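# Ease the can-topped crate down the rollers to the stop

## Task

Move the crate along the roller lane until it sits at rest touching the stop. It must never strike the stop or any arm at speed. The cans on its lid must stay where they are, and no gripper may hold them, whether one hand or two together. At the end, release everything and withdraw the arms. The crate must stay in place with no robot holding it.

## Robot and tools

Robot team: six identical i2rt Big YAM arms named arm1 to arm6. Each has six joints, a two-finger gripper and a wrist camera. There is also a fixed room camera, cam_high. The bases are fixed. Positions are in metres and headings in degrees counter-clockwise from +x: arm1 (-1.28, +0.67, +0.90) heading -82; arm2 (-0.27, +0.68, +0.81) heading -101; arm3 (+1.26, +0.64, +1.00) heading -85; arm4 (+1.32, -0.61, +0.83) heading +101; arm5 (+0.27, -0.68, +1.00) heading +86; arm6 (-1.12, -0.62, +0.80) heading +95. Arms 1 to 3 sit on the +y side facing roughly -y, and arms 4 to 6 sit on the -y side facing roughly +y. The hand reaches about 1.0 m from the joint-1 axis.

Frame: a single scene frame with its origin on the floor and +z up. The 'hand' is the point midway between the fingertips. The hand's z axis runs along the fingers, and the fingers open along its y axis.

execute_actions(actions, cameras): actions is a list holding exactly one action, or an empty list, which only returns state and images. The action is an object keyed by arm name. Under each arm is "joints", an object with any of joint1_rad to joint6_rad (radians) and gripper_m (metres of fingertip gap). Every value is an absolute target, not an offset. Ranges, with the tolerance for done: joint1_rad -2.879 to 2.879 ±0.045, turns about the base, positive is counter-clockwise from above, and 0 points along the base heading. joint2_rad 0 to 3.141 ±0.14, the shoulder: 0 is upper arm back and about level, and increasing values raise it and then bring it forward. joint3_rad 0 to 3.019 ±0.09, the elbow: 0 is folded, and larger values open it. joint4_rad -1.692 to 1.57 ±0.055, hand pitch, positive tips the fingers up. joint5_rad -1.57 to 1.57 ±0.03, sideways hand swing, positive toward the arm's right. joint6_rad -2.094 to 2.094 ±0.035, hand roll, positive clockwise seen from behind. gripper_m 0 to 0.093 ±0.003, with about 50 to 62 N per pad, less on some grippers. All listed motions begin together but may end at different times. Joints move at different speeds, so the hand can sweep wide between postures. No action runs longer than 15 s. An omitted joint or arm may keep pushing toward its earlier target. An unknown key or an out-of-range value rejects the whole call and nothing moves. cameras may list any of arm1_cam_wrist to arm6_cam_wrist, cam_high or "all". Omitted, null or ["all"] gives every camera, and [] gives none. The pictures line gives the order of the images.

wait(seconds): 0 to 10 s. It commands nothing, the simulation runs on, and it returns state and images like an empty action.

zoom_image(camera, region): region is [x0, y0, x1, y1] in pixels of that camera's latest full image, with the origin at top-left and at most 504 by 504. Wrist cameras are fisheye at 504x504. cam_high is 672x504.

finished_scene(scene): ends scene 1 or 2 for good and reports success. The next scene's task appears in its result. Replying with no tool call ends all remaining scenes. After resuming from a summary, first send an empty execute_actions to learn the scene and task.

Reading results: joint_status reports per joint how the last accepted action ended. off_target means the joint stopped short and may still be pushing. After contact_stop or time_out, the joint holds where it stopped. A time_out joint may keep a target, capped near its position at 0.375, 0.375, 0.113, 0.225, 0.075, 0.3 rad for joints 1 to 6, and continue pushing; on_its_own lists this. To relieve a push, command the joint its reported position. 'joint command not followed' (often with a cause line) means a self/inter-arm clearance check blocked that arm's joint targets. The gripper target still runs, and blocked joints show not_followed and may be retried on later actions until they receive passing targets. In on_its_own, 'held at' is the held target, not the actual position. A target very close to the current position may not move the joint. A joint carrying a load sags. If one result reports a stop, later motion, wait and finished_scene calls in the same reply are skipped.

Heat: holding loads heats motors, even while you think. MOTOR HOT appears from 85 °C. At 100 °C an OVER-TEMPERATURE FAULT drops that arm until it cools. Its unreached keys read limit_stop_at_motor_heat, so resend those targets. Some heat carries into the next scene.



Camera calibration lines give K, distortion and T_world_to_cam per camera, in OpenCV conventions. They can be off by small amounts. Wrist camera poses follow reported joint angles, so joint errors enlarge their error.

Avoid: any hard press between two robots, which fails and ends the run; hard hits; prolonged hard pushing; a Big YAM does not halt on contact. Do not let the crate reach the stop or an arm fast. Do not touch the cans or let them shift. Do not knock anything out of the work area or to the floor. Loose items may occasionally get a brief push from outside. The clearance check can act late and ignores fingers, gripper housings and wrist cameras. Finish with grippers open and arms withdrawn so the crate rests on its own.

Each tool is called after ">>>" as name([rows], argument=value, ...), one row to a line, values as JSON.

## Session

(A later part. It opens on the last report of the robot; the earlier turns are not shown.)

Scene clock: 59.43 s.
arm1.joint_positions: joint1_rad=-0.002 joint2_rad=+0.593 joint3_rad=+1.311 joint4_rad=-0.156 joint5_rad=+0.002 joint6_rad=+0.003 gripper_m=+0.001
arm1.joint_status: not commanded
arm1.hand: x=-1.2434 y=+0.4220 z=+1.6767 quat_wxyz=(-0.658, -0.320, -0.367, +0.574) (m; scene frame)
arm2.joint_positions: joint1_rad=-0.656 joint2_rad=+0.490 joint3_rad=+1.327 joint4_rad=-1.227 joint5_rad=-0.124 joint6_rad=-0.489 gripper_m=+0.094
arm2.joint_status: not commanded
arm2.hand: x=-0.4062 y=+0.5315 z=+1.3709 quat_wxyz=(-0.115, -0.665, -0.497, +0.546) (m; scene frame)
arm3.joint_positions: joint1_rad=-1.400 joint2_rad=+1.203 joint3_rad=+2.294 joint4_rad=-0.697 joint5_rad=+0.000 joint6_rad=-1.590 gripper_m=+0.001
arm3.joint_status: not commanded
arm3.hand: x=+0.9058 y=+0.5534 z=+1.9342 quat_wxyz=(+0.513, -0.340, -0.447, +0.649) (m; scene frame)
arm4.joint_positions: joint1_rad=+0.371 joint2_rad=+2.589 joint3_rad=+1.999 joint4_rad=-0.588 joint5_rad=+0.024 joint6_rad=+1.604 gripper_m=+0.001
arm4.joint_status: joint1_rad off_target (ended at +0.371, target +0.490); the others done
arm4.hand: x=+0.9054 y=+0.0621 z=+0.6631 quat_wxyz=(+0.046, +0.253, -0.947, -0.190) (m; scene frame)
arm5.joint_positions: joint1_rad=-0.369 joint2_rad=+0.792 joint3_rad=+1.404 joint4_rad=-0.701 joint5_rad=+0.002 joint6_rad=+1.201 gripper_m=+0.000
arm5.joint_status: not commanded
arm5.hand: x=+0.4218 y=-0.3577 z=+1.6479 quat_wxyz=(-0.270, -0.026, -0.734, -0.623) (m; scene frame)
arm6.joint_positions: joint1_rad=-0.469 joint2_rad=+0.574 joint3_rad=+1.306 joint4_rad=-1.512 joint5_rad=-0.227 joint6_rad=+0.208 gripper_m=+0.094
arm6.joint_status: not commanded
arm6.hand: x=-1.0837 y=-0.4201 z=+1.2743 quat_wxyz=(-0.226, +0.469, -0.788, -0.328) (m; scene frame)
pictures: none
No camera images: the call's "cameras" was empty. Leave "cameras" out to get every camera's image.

>>> execute_actions([
  {"arm4":{"joints":{"joint1_rad":0.39,"joint2_rad":2.5,"joint3_rad":2.03,"joint4_rad":-0.72}}},
], cameras=[])

>>> execute_actions([
  {"arm4":{"joints":{"joint1_rad":0.28}}},
], cameras=[])

Scene clock: 61.57 s.
arm1.joint_positions: joint1_rad=-0.002 joint2_rad=+0.593 joint3_rad=+1.311 joint4_rad=-0.156 joint5_rad=+0.002 joint6_rad=+0.003 gripper_m=+0.001
arm1.joint_status: not commanded
arm1.hand: x=-1.2434 y=+0.4220 z=+1.6767 quat_wxyz=(-0.658, -0.320, -0.367, +0.574) (m; scene frame)
arm2.joint_positions: joint1_rad=-0.656 joint2_rad=+0.490 joint3_rad=+1.327 joint4_rad=-1.227 joint5_rad=-0.124 joint6_rad=-0.489 gripper_m=+0.094
arm2.joint_status: not commanded
arm2.hand: x=-0.4062 y=+0.5315 z=+1.3709 quat_wxyz=(-0.115, -0.665, -0.497, +0.546) (m; scene frame)
arm3.joint_positions: joint1_rad=-1.400 joint2_rad=+1.203 joint3_rad=+2.294 joint4_rad=-0.697 joint5_rad=+0.000 joint6_rad=-1.590 gripper_m=+0.001
arm3.joint_status: not commanded
arm3.hand: x=+0.9058 y=+0.5534 z=+1.9342 quat_wxyz=(+0.513, -0.340, -0.447, +0.649) (m; scene frame)
arm4.joint_positions: joint1_rad=+0.263 joint2_rad=+2.549 joint3_rad=+1.984 joint4_rad=-0.757 joint5_rad=+0.027 joint6_rad=+1.614 gripper_m=+0.001
arm4.joint_status: joint1_rad off_target (ended at +0.263, target +0.390); the others done
arm4.hand: x=+0.9959 y=+0.0727 z=+0.6742 quat_wxyz=(+0.017, +0.200, -0.972, -0.124) (m; scene frame)
arm5.joint_positions: joint1_rad=-0.369 joint2_rad=+0.792 joint3_rad=+1.404 joint4_rad=-0.701 joint5_rad=+0.002 joint6_rad=+1.201 gripper_m=+0.000
arm5.joint_status: not commanded
arm5.hand: x=+0.4218 y=-0.3577 z=+1.6479 quat_wxyz=(-0.270, -0.026, -0.734, -0.623) (m; scene frame)
arm6.joint_positions: joint1_rad=-0.469 joint2_rad=+0.574 joint3_rad=+1.306 joint4_rad=-1.512 joint5_rad=-0.227 joint6_rad=+0.208 gripper_m=+0.094
arm6.joint_status: not commanded
arm6.hand: x=-1.0837 y=-0.4201 z=+1.2743 quat_wxyz=(-0.226, +0.469, -0.788, -0.328) (m; scene frame)
pictures: none
No camera images: the call's "cameras" was empty. Leave "cameras" out to get every camera's image.

Scene clock: 63.50 s.
arm1.joint_positions: joint1_rad=-0.002 joint2_rad=+0.593 joint3_rad=+1.311 joint4_rad=-0.156 joint5_rad=+0.002 joint6_rad=+0.003 gripper_m=+0.001
arm1.joint_status: not commanded
arm1.hand: x=-1.2434 y=+0.4220 z=+1.6767 quat_wxyz=(-0.658, -0.320, -0.367, +0.574) (m; scene frame)
arm2.joint_positions: joint1_rad=-0.656 joint2_rad=+0.490 joint3_rad=+1.327 joint4_rad=-1.227 joint5_rad=-0.124 joint6_rad=-0.489 gripper_m=+0.094
arm2.joint_status: not commanded
arm2.hand: x=-0.4062 y=+0.5315 z=+1.3709 quat_wxyz=(-0.115, -0.665, -0.497, +0.546) (m; scene frame)
arm3.joint_positions: joint1_rad=-1.400 joint2_rad=+1.203 joint3_rad=+2.294 joint4_rad=-0.697 joint5_rad=+0.000 joint6_rad=-1.590 gripper_m=+0.001
arm3.joint_status: not commanded
arm3.hand: x=+0.9058 y=+0.5534 z=+1.9342 quat_wxyz=(+0.513, -0.340, -0.447, +0.649) (m; scene frame)
arm4.joint_positions: joint1_rad=+0.145 joint2_rad=+2.549 joint3_rad=+1.982 joint4_rad=-0.755 joint5_rad=+0.030 joint6_rad=+1.619 gripper_m=+0.001
arm4.joint_status: joint1_rad off_target (ended at +0.145, target +0.280)
arm4.hand: x=+1.0787 y=+0.1062 z=+0.6739 quat_wxyz=(+0.009, +0.140, -0.982, -0.125) (m; scene frame)
arm5.joint_positions: joint1_rad=-0.369 joint2_rad=+0.792 joint3_rad=+1.404 joint4_rad=-0.701 joint5_rad=+0.002 joint6_rad=+1.201 gripper_m=+0.000
arm5.joint_status: not commanded
arm5.hand: x=+0.4218 y=-0.3577 z=+1.6479 quat_wxyz=(-0.270, -0.026, -0.734, -0.623) (m; scene frame)
arm6.joint_positions: joint1_rad=-0.469 joint2_rad=+0.574 joint3_rad=+1.306 joint4_rad=-1.512 joint5_rad=-0.227 joint6_rad=+0.208 gripper_m=+0.094
arm6.joint_status: not commanded
arm6.hand: x=-1.0837 y=-0.4201 z=+1.2743 quat_wxyz=(-0.226, +0.469, -0.788, -0.328) (m; scene frame)
pictures: none
No camera images: the call's "cameras" was empty. Leave "cameras" out to get every camera's image.

>>> execute_actions([
  {"arm4":{"joints":{"joint1_rad":0.17}}},
], cameras=[])

>>> execute_actions([
  {"arm4":{"joints":{"joint1_rad":0.06}}},
], cameras=[])

>>> execute_actions([
  {"arm4":{"joints":{"joint1_rad":-0.05}}},
], cameras=["cam_high","arm4_cam_wrist"])

Scene clock: 65.87 s.
arm1.joint_positions: joint1_rad=-0.002 joint2_rad=+0.593 joint3_rad=+1.311 joint4_rad=-0.156 joint5_rad=+0.002 joint6_rad=+0.003 gripper_m=+0.001
arm1.joint_status: not commanded
arm1.hand: x=-1.2434 y=+0.4220 z=+1.6767 quat_wxyz=(-0.658, -0.320, -0.367, +0.574) (m; scene frame)
arm2.joint_positions: joint1_rad=-0.656 joint2_rad=+0.490 joint3_rad=+1.327 joint4_rad=-1.227 joint5_rad=-0.124 joint6_rad=-0.489 gripper_m=+0.094
arm2.joint_status: not commanded
arm2.hand: x=-0.4062 y=+0.5315 z=+1.3709 quat_wxyz=(-0.115, -0.665, -0.497, +0.546) (m; scene frame)
arm3.joint_positions: joint1_rad=-1.400 joint2_rad=+1.203 joint3_rad=+2.294 joint4_rad=-0.697 joint5_rad=+0.000 joint6_rad=-1.590 gripper_m=+0.001
arm3.joint_status: not commanded
arm3.hand: x=+0.9058 y=+0.5534 z=+1.9342 quat_wxyz=(+0.513, -0.340, -0.447, +0.649) (m; scene frame)
arm4.joint_positions: joint1_rad=+0.022 joint2_rad=+2.549 joint3_rad=+1.982 joint4_rad=-0.752 joint5_rad=+0.033 joint6_rad=+1.630 gripper_m=+0.001
arm4.joint_status: joint1_rad off_target (ended at +0.022, target +0.170)
arm4.hand: x=+1.1687 y=+0.1314 z=+0.6741 quat_wxyz=(+0.001, +0.074, -0.989, -0.127) (m; scene frame)
arm5.joint_positions: joint1_rad=-0.369 joint2_rad=+0.792 joint3_rad=+1.404 joint4_rad=-0.701 joint5_rad=+0.002 joint6_rad=+1.201 gripper_m=+0.000
arm5.joint_status: not commanded
arm5.hand: x=+0.4218 y=-0.3577 z=+1.6479 quat_wxyz=(-0.270, -0.026, -0.734, -0.623) (m; scene frame)
arm6.joint_positions: joint1_rad=-0.469 joint2_rad=+0.574 joint3_rad=+1.306 joint4_rad=-1.512 joint5_rad=-0.227 joint6_rad=+0.208 gripper_m=+0.094
arm6.joint_status: not commanded
arm6.hand: x=-1.0837 y=-0.4201 z=+1.2743 quat_wxyz=(-0.226, +0.469, -0.788, -0.328) (m; scene frame)
pictures: none
No camera images: the call's "cameras" was empty. Leave "cameras" out to get every camera's image.

Scene clock: 67.93 s.
arm1.joint_positions: joint1_rad=-0.002 joint2_rad=+0.593 joint3_rad=+1.311 joint4_rad=-0.156 joint5_rad=+0.002 joint6_rad=+0.003 gripper_m=+0.001
arm1.joint_status: not commanded
arm1.hand: x=-1.2434 y=+0.4220 z=+1.6767 quat_wxyz=(-0.658, -0.320, -0.367, +0.574) (m; scene frame)
arm2.joint_positions: joint1_rad=-0.656 joint2_rad=+0.490 joint3_rad=+1.327 joint4_rad=-1.227 joint5_rad=-0.124 joint6_rad=-0.489 gripper_m=+0.094
arm2.joint_status: not commanded
arm2.hand: x=-0.4062 y=+0.5315 z=+1.3709 quat_wxyz=(-0.115, -0.665, -0.497, +0.546) (m; scene frame)
arm3.joint_positions: joint1_rad=-1.400 joint2_rad=+1.203 joint3_rad=+2.294 joint4_rad=-0.697 joint5_rad=+0.000 joint6_rad=-1.590 gripper_m=+0.001
arm3.joint_status: not commanded
arm3.hand: x=+0.9058 y=+0.5534 z=+1.9342 quat_wxyz=(+0.513, -0.340, -0.447, +0.649) (m; scene frame)
arm4.joint_positions: joint1_rad=-0.096 joint2_rad=+2.549 joint3_rad=+1.982 joint4_rad=-0.750 joint5_rad=+0.034 joint6_rad=+1.637 gripper_m=+0.001
arm4.joint_status: joint1_rad time_out (moved -0.118 of +0.038)
arm4.on_its_own: joint1_rad reads -0.096 and still pushes toward +0.060 since a time_out
arm4.hand: x=+1.2572 y=+0.1448 z=+0.6742 quat_wxyz=(-0.007, +0.012, -0.992, -0.128) (m; scene frame)
arm5.joint_positions: joint1_rad=-0.369 joint2_rad=+0.792 joint3_rad=+1.404 joint4_rad=-0.701 joint5_rad=+0.002 joint6_rad=+1.201 gripper_m=+0.000
arm5.joint_status: not commanded
arm5.hand: x=+0.4218 y=-0.3577 z=+1.6479 quat_wxyz=(-0.270, -0.026, -0.734, -0.623) (m; scene frame)
arm6.joint_positions: joint1_rad=-0.469 joint2_rad=+0.574 joint3_rad=+1.306 joint4_rad=-1.512 joint5_rad=-0.227 joint6_rad=+0.208 gripper_m=+0.094
arm6.joint_status: not commanded
arm6.hand: x=-1.0837 y=-0.4201 z=+1.2743 quat_wxyz=(-0.226, +0.469, -0.788, -0.328) (m; scene frame)
pictures: none
No camera images: the call's "cameras" was empty. Leave "cameras" out to get every camera's image.

not run: a stop came earlier in this reply.

>>> execute_actions([
  {"arm4":{"joints":{"joint1_rad":-0.05}}},
], cameras=["cam_high","arm4_cam_wrist"])

Scene clock: 70.20 s.
arm1.joint_positions: joint1_rad=-0.002 joint2_rad=+0.593 joint3_rad=+1.311 joint4_rad=-0.156 joint5_rad=+0.002 joint6_rad=+0.003 gripper_m=+0.001
arm1.joint_status: not commanded
arm1.hand: x=-1.2434 y=+0.4220 z=+1.6767 quat_wxyz=(-0.658, -0.320, -0.367, +0.574) (m; scene frame)
arm2.joint_positions: joint1_rad=-0.656 joint2_rad=+0.490 joint3_rad=+1.327 joint4_rad=-1.227 joint5_rad=-0.124 joint6_rad=-0.489 gripper_m=+0.094
arm2.joint_status: not commanded
arm2.hand: x=-0.4062 y=+0.5315 z=+1.3709 quat_wxyz=(-0.115, -0.665, -0.497, +0.546) (m; scene frame)
arm3.joint_positions: joint1_rad=-1.400 joint2_rad=+1.203 joint3_rad=+2.294 joint4_rad=-0.697 joint5_rad=+0.000 joint6_rad=-1.590 gripper_m=+0.001
arm3.joint_status: not commanded
arm3.hand: x=+0.9058 y=+0.5534 z=+1.9342 quat_wxyz=(+0.513, -0.340, -0.447, +0.649) (m; scene frame)
arm4.joint_positions: joint1_rad=-0.205 joint2_rad=+2.549 joint3_rad=+1.982 joint4_rad=-0.746 joint5_rad=+0.038 joint6_rad=+1.589 gripper_m=+0.001
arm4.joint_status: joint1_rad time_out (moved -0.109 of +0.046)
arm4.on_its_own: joint1_rad reads -0.205 and still pushes toward -0.050 since a time_out
arm4.hand: x=+1.3406 y=+0.1483 z=+0.6745 quat_wxyz=(-0.019, -0.019, -0.991, -0.129) (m; scene frame)
arm5.joint_positions: joint1_rad=-0.369 joint2_rad=+0.792 joint3_rad=+1.404 joint4_rad=-0.701 joint5_rad=+0.002 joint6_rad=+1.201 gripper_m=+0.000
arm5.joint_status: not commanded
arm5.hand: x=+0.4218 y=-0.3577 z=+1.6479 quat_wxyz=(-0.270, -0.026, -0.734, -0.623) (m; scene frame)
arm6.joint_positions: joint1_rad=-0.469 joint2_rad=+0.574 joint3_rad=+1.306 joint4_rad=-1.512 joint5_rad=-0.227 joint6_rad=+0.208 gripper_m=+0.094
arm6.joint_status: not commanded
arm6.hand: x=-1.0837 y=-0.4201 z=+1.2743 quat_wxyz=(-0.226, +0.469, -0.788, -0.328) (m; scene frame)
pictures: arm4_cam_wrist, cam_high
camera_calibration (this result's frames):
arm4_cam_wrist: T_world_to_cam=[[-0.0419414, -0.966514, -0.253164, 0.372297], [-0.841591, -0.10239, 0.530322, 0.79125], [-0.538485, 0.235303, -0.809115, 1.35284], [0, 0, 0, 1]] pos_world=[1.41001, 0.122518, 0.76924]
Images, in order (width x height): arm4_cam_wrist 504x504, cam_high 672x504.

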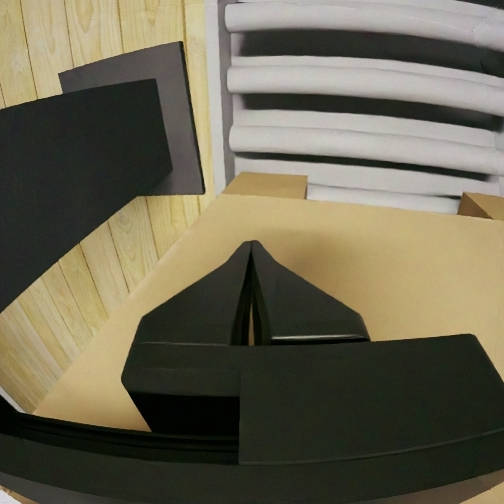

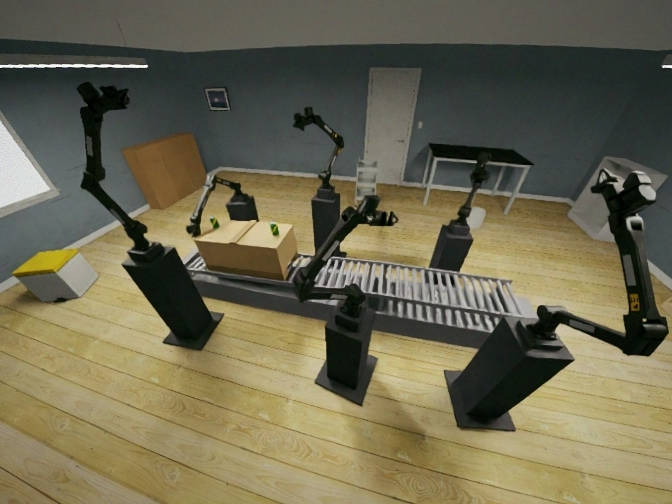

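>>> execute_actions([
  {"arm4":{"joints":{"joint1_rad":-0.16,"joint6_rad":1.45}}},
], cameras=["arm4_cam_wrist"])

Scene clock: 72.47 s.
arm1.joint_positions: joint1_rad=-0.002 joint2_rad=+0.593 joint3_rad=+1.311 joint4_rad=-0.156 joint5_rad=+0.002 joint6_rad=+0.003 gripper_m=+0.001
arm1.joint_status: not commanded
arm1.hand: x=-1.2434 y=+0.4220 z=+1.6767 quat_wxyz=(-0.658, -0.320, -0.367, +0.574) (m; scene frame)
arm2.joint_positions: joint1_rad=-0.656 joint2_rad=+0.490 joint3_rad=+1.327 joint4_rad=-1.227 joint5_rad=-0.124 joint6_rad=-0.489 gripper_m=+0.094
arm2.joint_status: not commanded
arm2.hand: x=-0.4062 y=+0.5315 z=+1.3709 quat_wxyz=(-0.115, -0.665, -0.497, +0.546) (m; scene frame)
arm3.joint_positions: joint1_rad=-1.400 joint2_rad=+1.203 joint3_rad=+2.294 joint4_rad=-0.697 joint5_rad=+0.000 joint6_rad=-1.590 gripper_m=+0.001
arm3.joint_status: not commanded
arm3.hand: x=+0.9058 y=+0.5534 z=+1.9342 quat_wxyz=(+0.513, -0.340, -0.447, +0.649) (m; scene frame)
arm4.joint_positions: joint1_rad=-0.317 joint2_rad=+2.549 joint3_rad=+1.982 joint4_rad=-0.717 joint5_rad=+0.039 joint6_rad=+1.476 gripper_m=+0.001
arm4.joint_status: joint1_rad time_out (moved -0.112 of +0.045); the others done
arm4.on_its_own: joint1_rad reads -0.317 and still pushes toward -0.160 since a time_out
arm4.hand: x=+1.4264 y=+0.1484 z=+0.6765 quat_wxyz=(-0.035, -0.019, -0.989, -0.140) (m; scene frame)
arm5.joint_positions: joint1_rad=-0.369 joint2_rad=+0.792 joint3_rad=+1.404 joint4_rad=-0.701 joint5_rad=+0.002 joint6_rad=+1.201 gripper_m=+0.000
arm5.joint_status: not commanded
arm5.hand: x=+0.4218 y=-0.3577 z=+1.6479 quat_wxyz=(-0.270, -0.026, -0.734, -0.623) (m; scene frame)
arm6.joint_positions: joint1_rad=-0.469 joint2_rad=+0.574 joint3_rad=+1.306 joint4_rad=-1.512 joint5_rad=-0.227 joint6_rad=+0.208 gripper_m=+0.094
arm6.joint_status: not commanded
arm6.hand: x=-1.0837 y=-0.4201 z=+1.2743 quat_wxyz=(-0.226, +0.469, -0.788, -0.328) (m; scene frame)
pictures: arm4_cam_wrist
camera_calibration (this result's frames):
arm4_cam_wrist: T_world_to_cam=[[-0.0364303, -0.960383, -0.276294, 0.383333], [-0.858904, -0.111239, 0.499909, 0.90901], [-0.510839, 0.255522, -0.820824, 1.3661], [0, 0, 0, 1]] pos_world=[1.49257, 0.120195, 0.772817]
Images, in order (width x height): arm4_cam_wrist 504x504.

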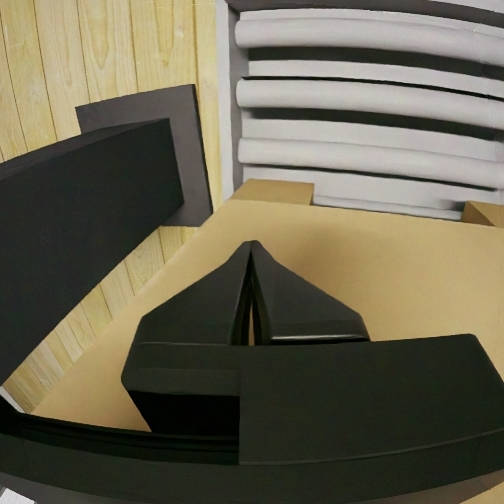

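About 0.2 m left.

>>> execute_actions([
  {"arm4":{"joints":{"joint1_rad":-0.28,"joint6_rad":1.33}}},
], cameras=["arm4_cam_wrist"])

>>> execute_actions([
  {"arm4":{"joints":{"joint1_rad":-0.37,"joint6_rad":1.25}}},
], cameras=["arm4_cam_wrist"])

Scene clock: 74.70 s.
arm1.joint_positions: joint1_rad=-0.002 joint2_rad=+0.593 joint3_rad=+1.311 joint4_rad=-0.156 joint5_rad=+0.002 joint6_rad=+0.003 gripper_m=+0.001
arm1.joint_status: not commanded
arm1.hand: x=-1.2434 y=+0.4220 z=+1.6767 quat_wxyz=(-0.658, -0.320, -0.367, +0.574) (m; scene frame)
arm2.joint_positions: joint1_rad=-0.656 joint2_rad=+0.490 joint3_rad=+1.327 joint4_rad=-1.227 joint5_rad=-0.124 joint6_rad=-0.489 gripper_m=+0.094
arm2.joint_status: not commanded
arm2.hand: x=-0.4062 y=+0.5315 z=+1.3709 quat_wxyz=(-0.115, -0.665, -0.497, +0.546) (m; scene frame)
arm3.joint_positions: joint1_rad=-1.400 joint2_rad=+1.203 joint3_rad=+2.294 joint4_rad=-0.697 joint5_rad=+0.000 joint6_rad=-1.590 gripper_m=+0.001
arm3.joint_status: not commanded
arm3.hand: x=+0.9058 y=+0.5534 z=+1.9342 quat_wxyz=(+0.513, -0.340, -0.447, +0.649) (m; scene frame)
arm4.joint_positions: joint1_rad=-0.434 joint2_rad=+2.543 joint3_rad=+1.992 joint4_rad=-0.705 joint5_rad=+0.039 joint6_rad=+1.361 gripper_m=+0.001
arm4.joint_status: joint1_rad time_out (moved -0.116 of +0.037); the others done
arm4.on_its_own: joint1_rad reads -0.434 and still pushes toward -0.280 since a time_out
arm4.hand: x=+1.5161 y=+0.1395 z=+0.6854 quat_wxyz=(-0.054, -0.020, -0.987, -0.148) (m; scene frame)
arm5.joint_positions: joint1_rad=-0.369 joint2_rad=+0.792 joint3_rad=+1.404 joint4_rad=-0.701 joint5_rad=+0.002 joint6_rad=+1.201 gripper_m=+0.000
arm5.joint_status: not commanded
arm5.hand: x=+0.4218 y=-0.3577 z=+1.6479 quat_wxyz=(-0.270, -0.026, -0.734, -0.623) (m; scene frame)
arm6.joint_positions: joint1_rad=-0.469 joint2_rad=+0.574 joint3_rad=+1.306 joint4_rad=-1.512 joint5_rad=-0.227 joint6_rad=+0.208 gripper_m=+0.094
arm6.joint_status: not commanded
arm6.hand: x=-1.0837 y=-0.4201 z=+1.2743 quat_wxyz=(-0.226, +0.469, -0.788, -0.328) (m; scene frame)
pictures: arm4_cam_wrist
camera_calibration (this result's frames):
arm4_cam_wrist: T_world_to_cam=[[-0.0318169, -0.955638, -0.292821, 0.384252], [-0.877693, -0.113445, 0.465602, 1.03291], [-0.478166, 0.271821, -0.835147, 1.3795], [0, 0, 0, 1]] pos_world=[1.57843, 0.109408, 0.783678]
Images, in order (width x height): arm4_cam_wrist 504x504.

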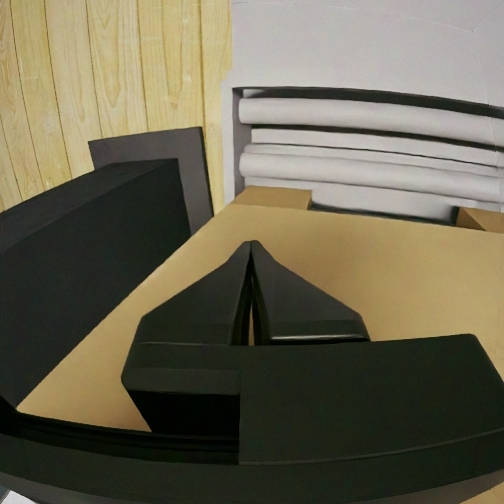

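not run: a stop came earlier in this reply.

>>> execute_actions([
  {"arm4":{"joints":{"joint1_rad":-0.38,"joint6_rad":1.23}}},
], cameras=["arm4_cam_wrist","cam_high"])

Scene clock: 76.83 s.
arm1.joint_positions: joint1_rad=-0.002 joint2_rad=+0.593 joint3_rad=+1.311 joint4_rad=-0.156 joint5_rad=+0.002 joint6_rad=+0.003 gripper_m=+0.001
arm1.joint_status: not commanded
arm1.hand: x=-1.2434 y=+0.4220 z=+1.6767 quat_wxyz=(-0.658, -0.320, -0.367, +0.574) (m; scene frame)
arm2.joint_positions: joint1_rad=-0.656 joint2_rad=+0.490 joint3_rad=+1.327 joint4_rad=-1.227 joint5_rad=-0.124 joint6_rad=-0.489 gripper_m=+0.094
arm2.joint_status: not commanded
arm2.hand: x=-0.4062 y=+0.5315 z=+1.3709 quat_wxyz=(-0.115, -0.665, -0.497, +0.546) (m; scene frame)
arm3.joint_positions: joint1_rad=-1.400 joint2_rad=+1.203 joint3_rad=+2.294 joint4_rad=-0.697 joint5_rad=+0.000 joint6_rad=-1.590 gripper_m=+0.001
arm3.joint_status: not commanded
arm3.hand: x=+0.9058 y=+0.5534 z=+1.9342 quat_wxyz=(+0.513, -0.340, -0.447, +0.649) (m; scene frame)
arm4.joint_positions: joint1_rad=-0.515 joint2_rad=+2.533 joint3_rad=+2.007 joint4_rad=-0.700 joint5_rad=+0.036 joint6_rad=+1.250 gripper_m=+0.001
arm4.joint_status: joint1_rad time_out (moved -0.082 of +0.054); the others done
arm4.on_its_own: joint1_rad reads -0.515 and still pushes toward -0.380 since a time_out
arm4.hand: x=+1.5795 y=+0.1312 z=+0.6999 quat_wxyz=(-0.072, -0.005, -0.985, -0.157) (m; scene frame)
arm5.joint_positions: joint1_rad=-0.369 joint2_rad=+0.792 joint3_rad=+1.404 joint4_rad=-0.701 joint5_rad=+0.002 joint6_rad=+1.201 gripper_m=+0.000
arm5.joint_status: not commanded
arm5.hand: x=+0.4218 y=-0.3577 z=+1.6479 quat_wxyz=(-0.270, -0.026, -0.734, -0.623) (m; scene frame)
arm6.joint_positions: joint1_rad=-0.469 joint2_rad=+0.574 joint3_rad=+1.306 joint4_rad=-1.512 joint5_rad=-0.227 joint6_rad=+0.208 gripper_m=+0.094
arm6.joint_status: not commanded
arm6.hand: x=-1.0837 y=-0.4201 z=+1.2743 quat_wxyz=(-0.226, +0.469, -0.788, -0.328) (m; scene frame)
pictures: arm4_cam_wrist, cam_high
camera_calibration (this result's frames):
arm4_cam_wrist: T_world_to_cam=[[0.00305272, -0.951355, -0.308082, 0.337539], [-0.89236, -0.141635, 0.428525, 1.13368], [-0.451315, 0.273612, -0.849383, 1.39154], [0, 0, 0, 1]] pos_world=[1.63865, 0.100946, 0.800133]
Images, in order (width x height): arm4_cam_wrist 504x504, cam_high 672x504.

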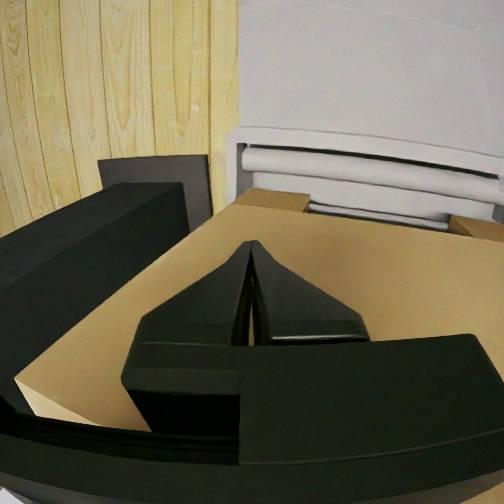

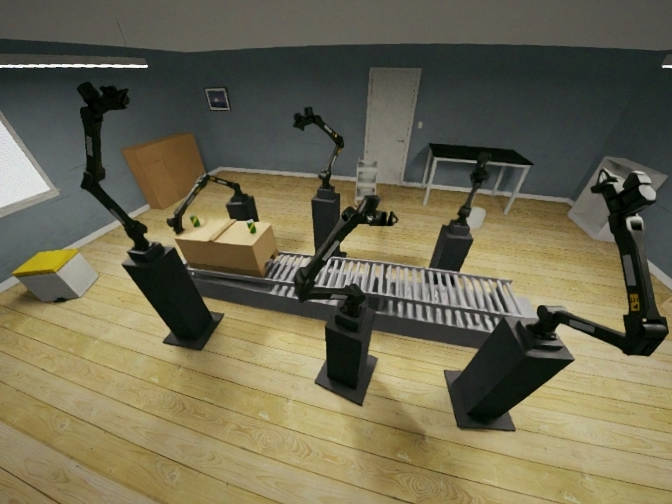

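Hand is creeping up; bias it down.

>>> execute_actions([
  {"arm4":{"joints":{"joint1_rad":-0.46,"joint2_rad":2.56,"joint6_rad":1.17}}},
], cameras=["arm4_cam_wrist"])

Scene clock: 78.90 s.
arm1.joint_positions: joint1_rad=-0.002 joint2_rad=+0.593 joint3_rad=+1.311 joint4_rad=-0.156 joint5_rad=+0.002 joint6_rad=+0.003 gripper_m=+0.001
arm1.joint_status: not commanded
arm1.hand: x=-1.2434 y=+0.4220 z=+1.6767 quat_wxyz=(-0.658, -0.320, -0.367, +0.574) (m; scene frame)
arm2.joint_positions: joint1_rad=-0.656 joint2_rad=+0.490 joint3_rad=+1.327 joint4_rad=-1.227 joint5_rad=-0.124 joint6_rad=-0.489 gripper_m=+0.094
arm2.joint_status: not commanded
arm2.hand: x=-0.4062 y=+0.5315 z=+1.3709 quat_wxyz=(-0.115, -0.665, -0.497, +0.546) (m; scene frame)
arm3.joint_positions: joint1_rad=-1.400 joint2_rad=+1.203 joint3_rad=+2.294 joint4_rad=-0.697 joint5_rad=+0.000 joint6_rad=-1.590 gripper_m=+0.001
arm3.joint_status: not commanded
arm3.hand: x=+0.9058 y=+0.5534 z=+1.9342 quat_wxyz=(+0.513, -0.340, -0.447, +0.649) (m; scene frame)
arm4.joint_positions: joint1_rad=-0.580 joint2_rad=+2.533 joint3_rad=+2.023 joint4_rad=-0.692 joint5_rad=+0.034 joint6_rad=+1.176 gripper_m=+0.001
arm4.joint_status: joint1_rad time_out (moved -0.065 of +0.055); the others done
arm4.on_its_own: joint1_rad reads -0.580 and still pushes toward -0.460 since a time_out
arm4.hand: x=+1.6298 y=+0.1210 z=+0.7071 quat_wxyz=(-0.086, -0.001, -0.983, -0.163) (m; scene frame)
arm5.joint_positions: joint1_rad=-0.369 joint2_rad=+0.792 joint3_rad=+1.404 joint4_rad=-0.701 joint5_rad=+0.002 joint6_rad=+1.201 gripper_m=+0.000
arm5.joint_status: not commanded
arm5.hand: x=+0.4218 y=-0.3577 z=+1.6479 quat_wxyz=(-0.270, -0.026, -0.734, -0.623) (m; scene frame)
arm6.joint_positions: joint1_rad=-0.469 joint2_rad=+0.574 joint3_rad=+1.306 joint4_rad=-1.512 joint5_rad=-0.227 joint6_rad=+0.208 gripper_m=+0.094
arm6.joint_status: not commanded
arm6.hand: x=-1.0837 y=-0.4201 z=+1.2743 quat_wxyz=(-0.226, +0.469, -0.788, -0.328) (m; scene frame)
pictures: arm4_cam_wrist
camera_calibration (this result's frames):
arm4_cam_wrist: T_world_to_cam=[[0.0169926, -0.947556, -0.319138, 0.314558], [-0.903742, -0.151103, 0.400522, 1.21354], [-0.427739, 0.281613, -0.858914, 1.39054], [0, 0, 0, 1]] pos_world=[1.68617, 0.0898369, 0.808693]
Images, in order (width x height): arm4_cam_wrist 504x504.

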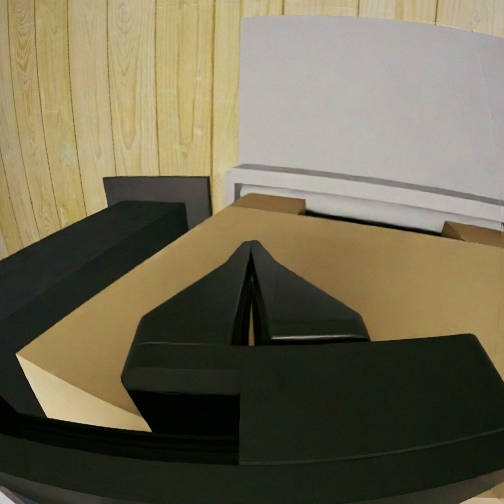

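>>> execute_actions([
  {"arm4":{"joints":{"joint1_rad":-0.53}}},
], cameras=["arm4_cam_wrist"])

Scene clock: 80.80 s.
arm1.joint_positions: joint1_rad=-0.002 joint2_rad=+0.593 joint3_rad=+1.311 joint4_rad=-0.156 joint5_rad=+0.002 joint6_rad=+0.003 gripper_m=+0.001
arm1.joint_status: not commanded
arm1.hand: x=-1.2434 y=+0.4220 z=+1.6767 quat_wxyz=(-0.658, -0.320, -0.367, +0.574) (m; scene frame)
arm2.joint_positions: joint1_rad=-0.656 joint2_rad=+0.490 joint3_rad=+1.327 joint4_rad=-1.227 joint5_rad=-0.124 joint6_rad=-0.489 gripper_m=+0.094
arm2.joint_status: not commanded
arm2.hand: x=-0.4062 y=+0.5315 z=+1.3709 quat_wxyz=(-0.115, -0.665, -0.497, +0.546) (m; scene frame)
arm3.joint_positions: joint1_rad=-1.400 joint2_rad=+1.203 joint3_rad=+2.294 joint4_rad=-0.697 joint5_rad=+0.000 joint6_rad=-1.590 gripper_m=+0.001
arm3.joint_status: not commanded
arm3.hand: x=+0.9058 y=+0.5534 z=+1.9342 quat_wxyz=(+0.513, -0.340, -0.447, +0.649) (m; scene frame)
arm4.joint_positions: joint1_rad=-0.613 joint2_rad=+2.533 joint3_rad=+2.027 joint4_rad=-0.695 joint5_rad=+0.021 joint6_rad=+1.171 gripper_m=+0.001
arm4.joint_status: joint1_rad time_out (moved -0.032 of +0.050)
arm4.on_its_own: joint1_rad reads -0.613 and still pushes toward -0.530 since a time_out
arm4.hand: x=+1.6519 y=+0.1126 z=+0.7087 quat_wxyz=(-0.083, -0.013, -0.983, -0.165) (m; scene frame)
arm5.joint_positions: joint1_rad=-0.369 joint2_rad=+0.792 joint3_rad=+1.404 joint4_rad=-0.701 joint5_rad=+0.002 joint6_rad=+1.201 gripper_m=+0.000
arm5.joint_status: not commanded
arm5.hand: x=+0.4218 y=-0.3577 z=+1.6479 quat_wxyz=(-0.270, -0.026, -0.734, -0.623) (m; scene frame)
arm6.joint_positions: joint1_rad=-0.469 joint2_rad=+0.574 joint3_rad=+1.306 joint4_rad=-1.512 joint5_rad=-0.227 joint6_rad=+0.208 gripper_m=+0.094
arm6.joint_status: not commanded
arm6.hand: x=-1.0837 y=-0.4201 z=+1.2743 quat_wxyz=(-0.226, +0.469, -0.788, -0.328) (m; scene frame)
pictures: arm4_cam_wrist
camera_calibration (this result's frames):
arm4_cam_wrist: T_world_to_cam=[[-0.00741151, -0.94601, -0.324052, 0.350402], [-0.903566, -0.132491, 0.407449, 1.22428], [-0.428385, 0.295822, -0.853801, 1.39956], [0, 0, 0, 1]] pos_world=[1.70837, 0.079671, 0.809658]
Images, in order (width x height): arm4_cam_wrist 504x504.

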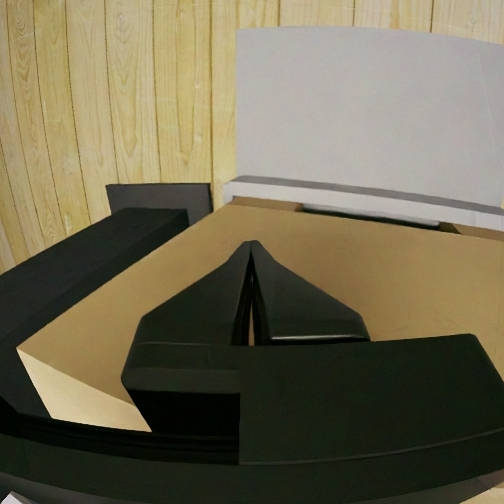

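>>> execute_actions([
  {"arm4":{"joints":{"joint1_rad":-0.75,"joint2_rad":1.6}}},
], cameras=["cam_high"])

>>> finished_scene(scene=1)

Scene clock: 83.23 s.
arm1.joint_positions: joint1_rad=-0.002 joint2_rad=+0.593 joint3_rad=+1.311 joint4_rad=-0.156 joint5_rad=+0.002 joint6_rad=+0.003 gripper_m=+0.001
arm1.joint_status: not commanded
arm1.hand: x=-1.2434 y=+0.4220 z=+1.6767 quat_wxyz=(-0.658, -0.320, -0.367, +0.574) (m; scene frame)
arm2.joint_positions: joint1_rad=-0.656 joint2_rad=+0.490 joint3_rad=+1.327 joint4_rad=-1.227 joint5_rad=-0.124 joint6_rad=-0.489 gripper_m=+0.094
arm2.joint_status: not commanded
arm2.hand: x=-0.4062 y=+0.5315 z=+1.3709 quat_wxyz=(-0.115, -0.665, -0.497, +0.546) (m; scene frame)
arm3.joint_positions: joint1_rad=-1.400 joint2_rad=+1.203 joint3_rad=+2.294 joint4_rad=-0.697 joint5_rad=+0.000 joint6_rad=-1.590 gripper_m=+0.001
arm3.joint_status: not commanded
arm3.hand: x=+0.9058 y=+0.5534 z=+1.9342 quat_wxyz=(+0.513, -0.340, -0.447, +0.649) (m; scene frame)
arm4.joint_positions: joint1_rad=-0.752 joint2_rad=+1.612 joint3_rad=+2.015 joint4_rad=-0.717 joint5_rad=+0.001 joint6_rad=+1.171 gripper_m=+0.001
arm4.joint_status: all done
arm4.hand: x=+1.6908 y=-0.0264 z=+1.4112 quat_wxyz=(-0.272, -0.066, -0.806, -0.521) (m; scene frame)
arm5.joint_positions: joint1_rad=-0.369 joint2_rad=+0.792 joint3_rad=+1.404 joint4_rad=-0.701 joint5_rad=+0.002 joint6_rad=+1.201 gripper_m=+0.000
arm5.joint_status: not commanded
arm5.hand: x=+0.4218 y=-0.3577 z=+1.6479 quat_wxyz=(-0.270, -0.026, -0.734, -0.623) (m; scene frame)
arm6.joint_positions: joint1_rad=-0.469 joint2_rad=+0.574 joint3_rad=+1.306 joint4_rad=-1.512 joint5_rad=-0.227 joint6_rad=+0.208 gripper_m=+0.094
arm6.joint_status: not commanded
arm6.hand: x=-1.0837 y=-0.4201 z=+1.2743 quat_wxyz=(-0.226, +0.469, -0.788, -0.328) (m; scene frame)
pictures: cam_high
Images, in order (width x height): cam_high 672x504.

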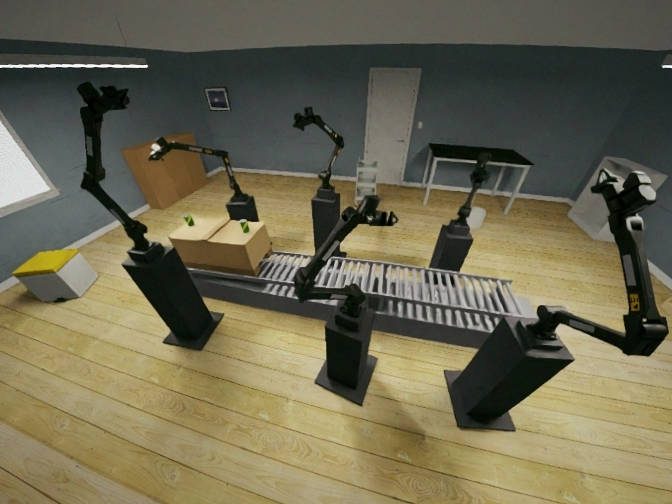

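The scene is finished: the task was done.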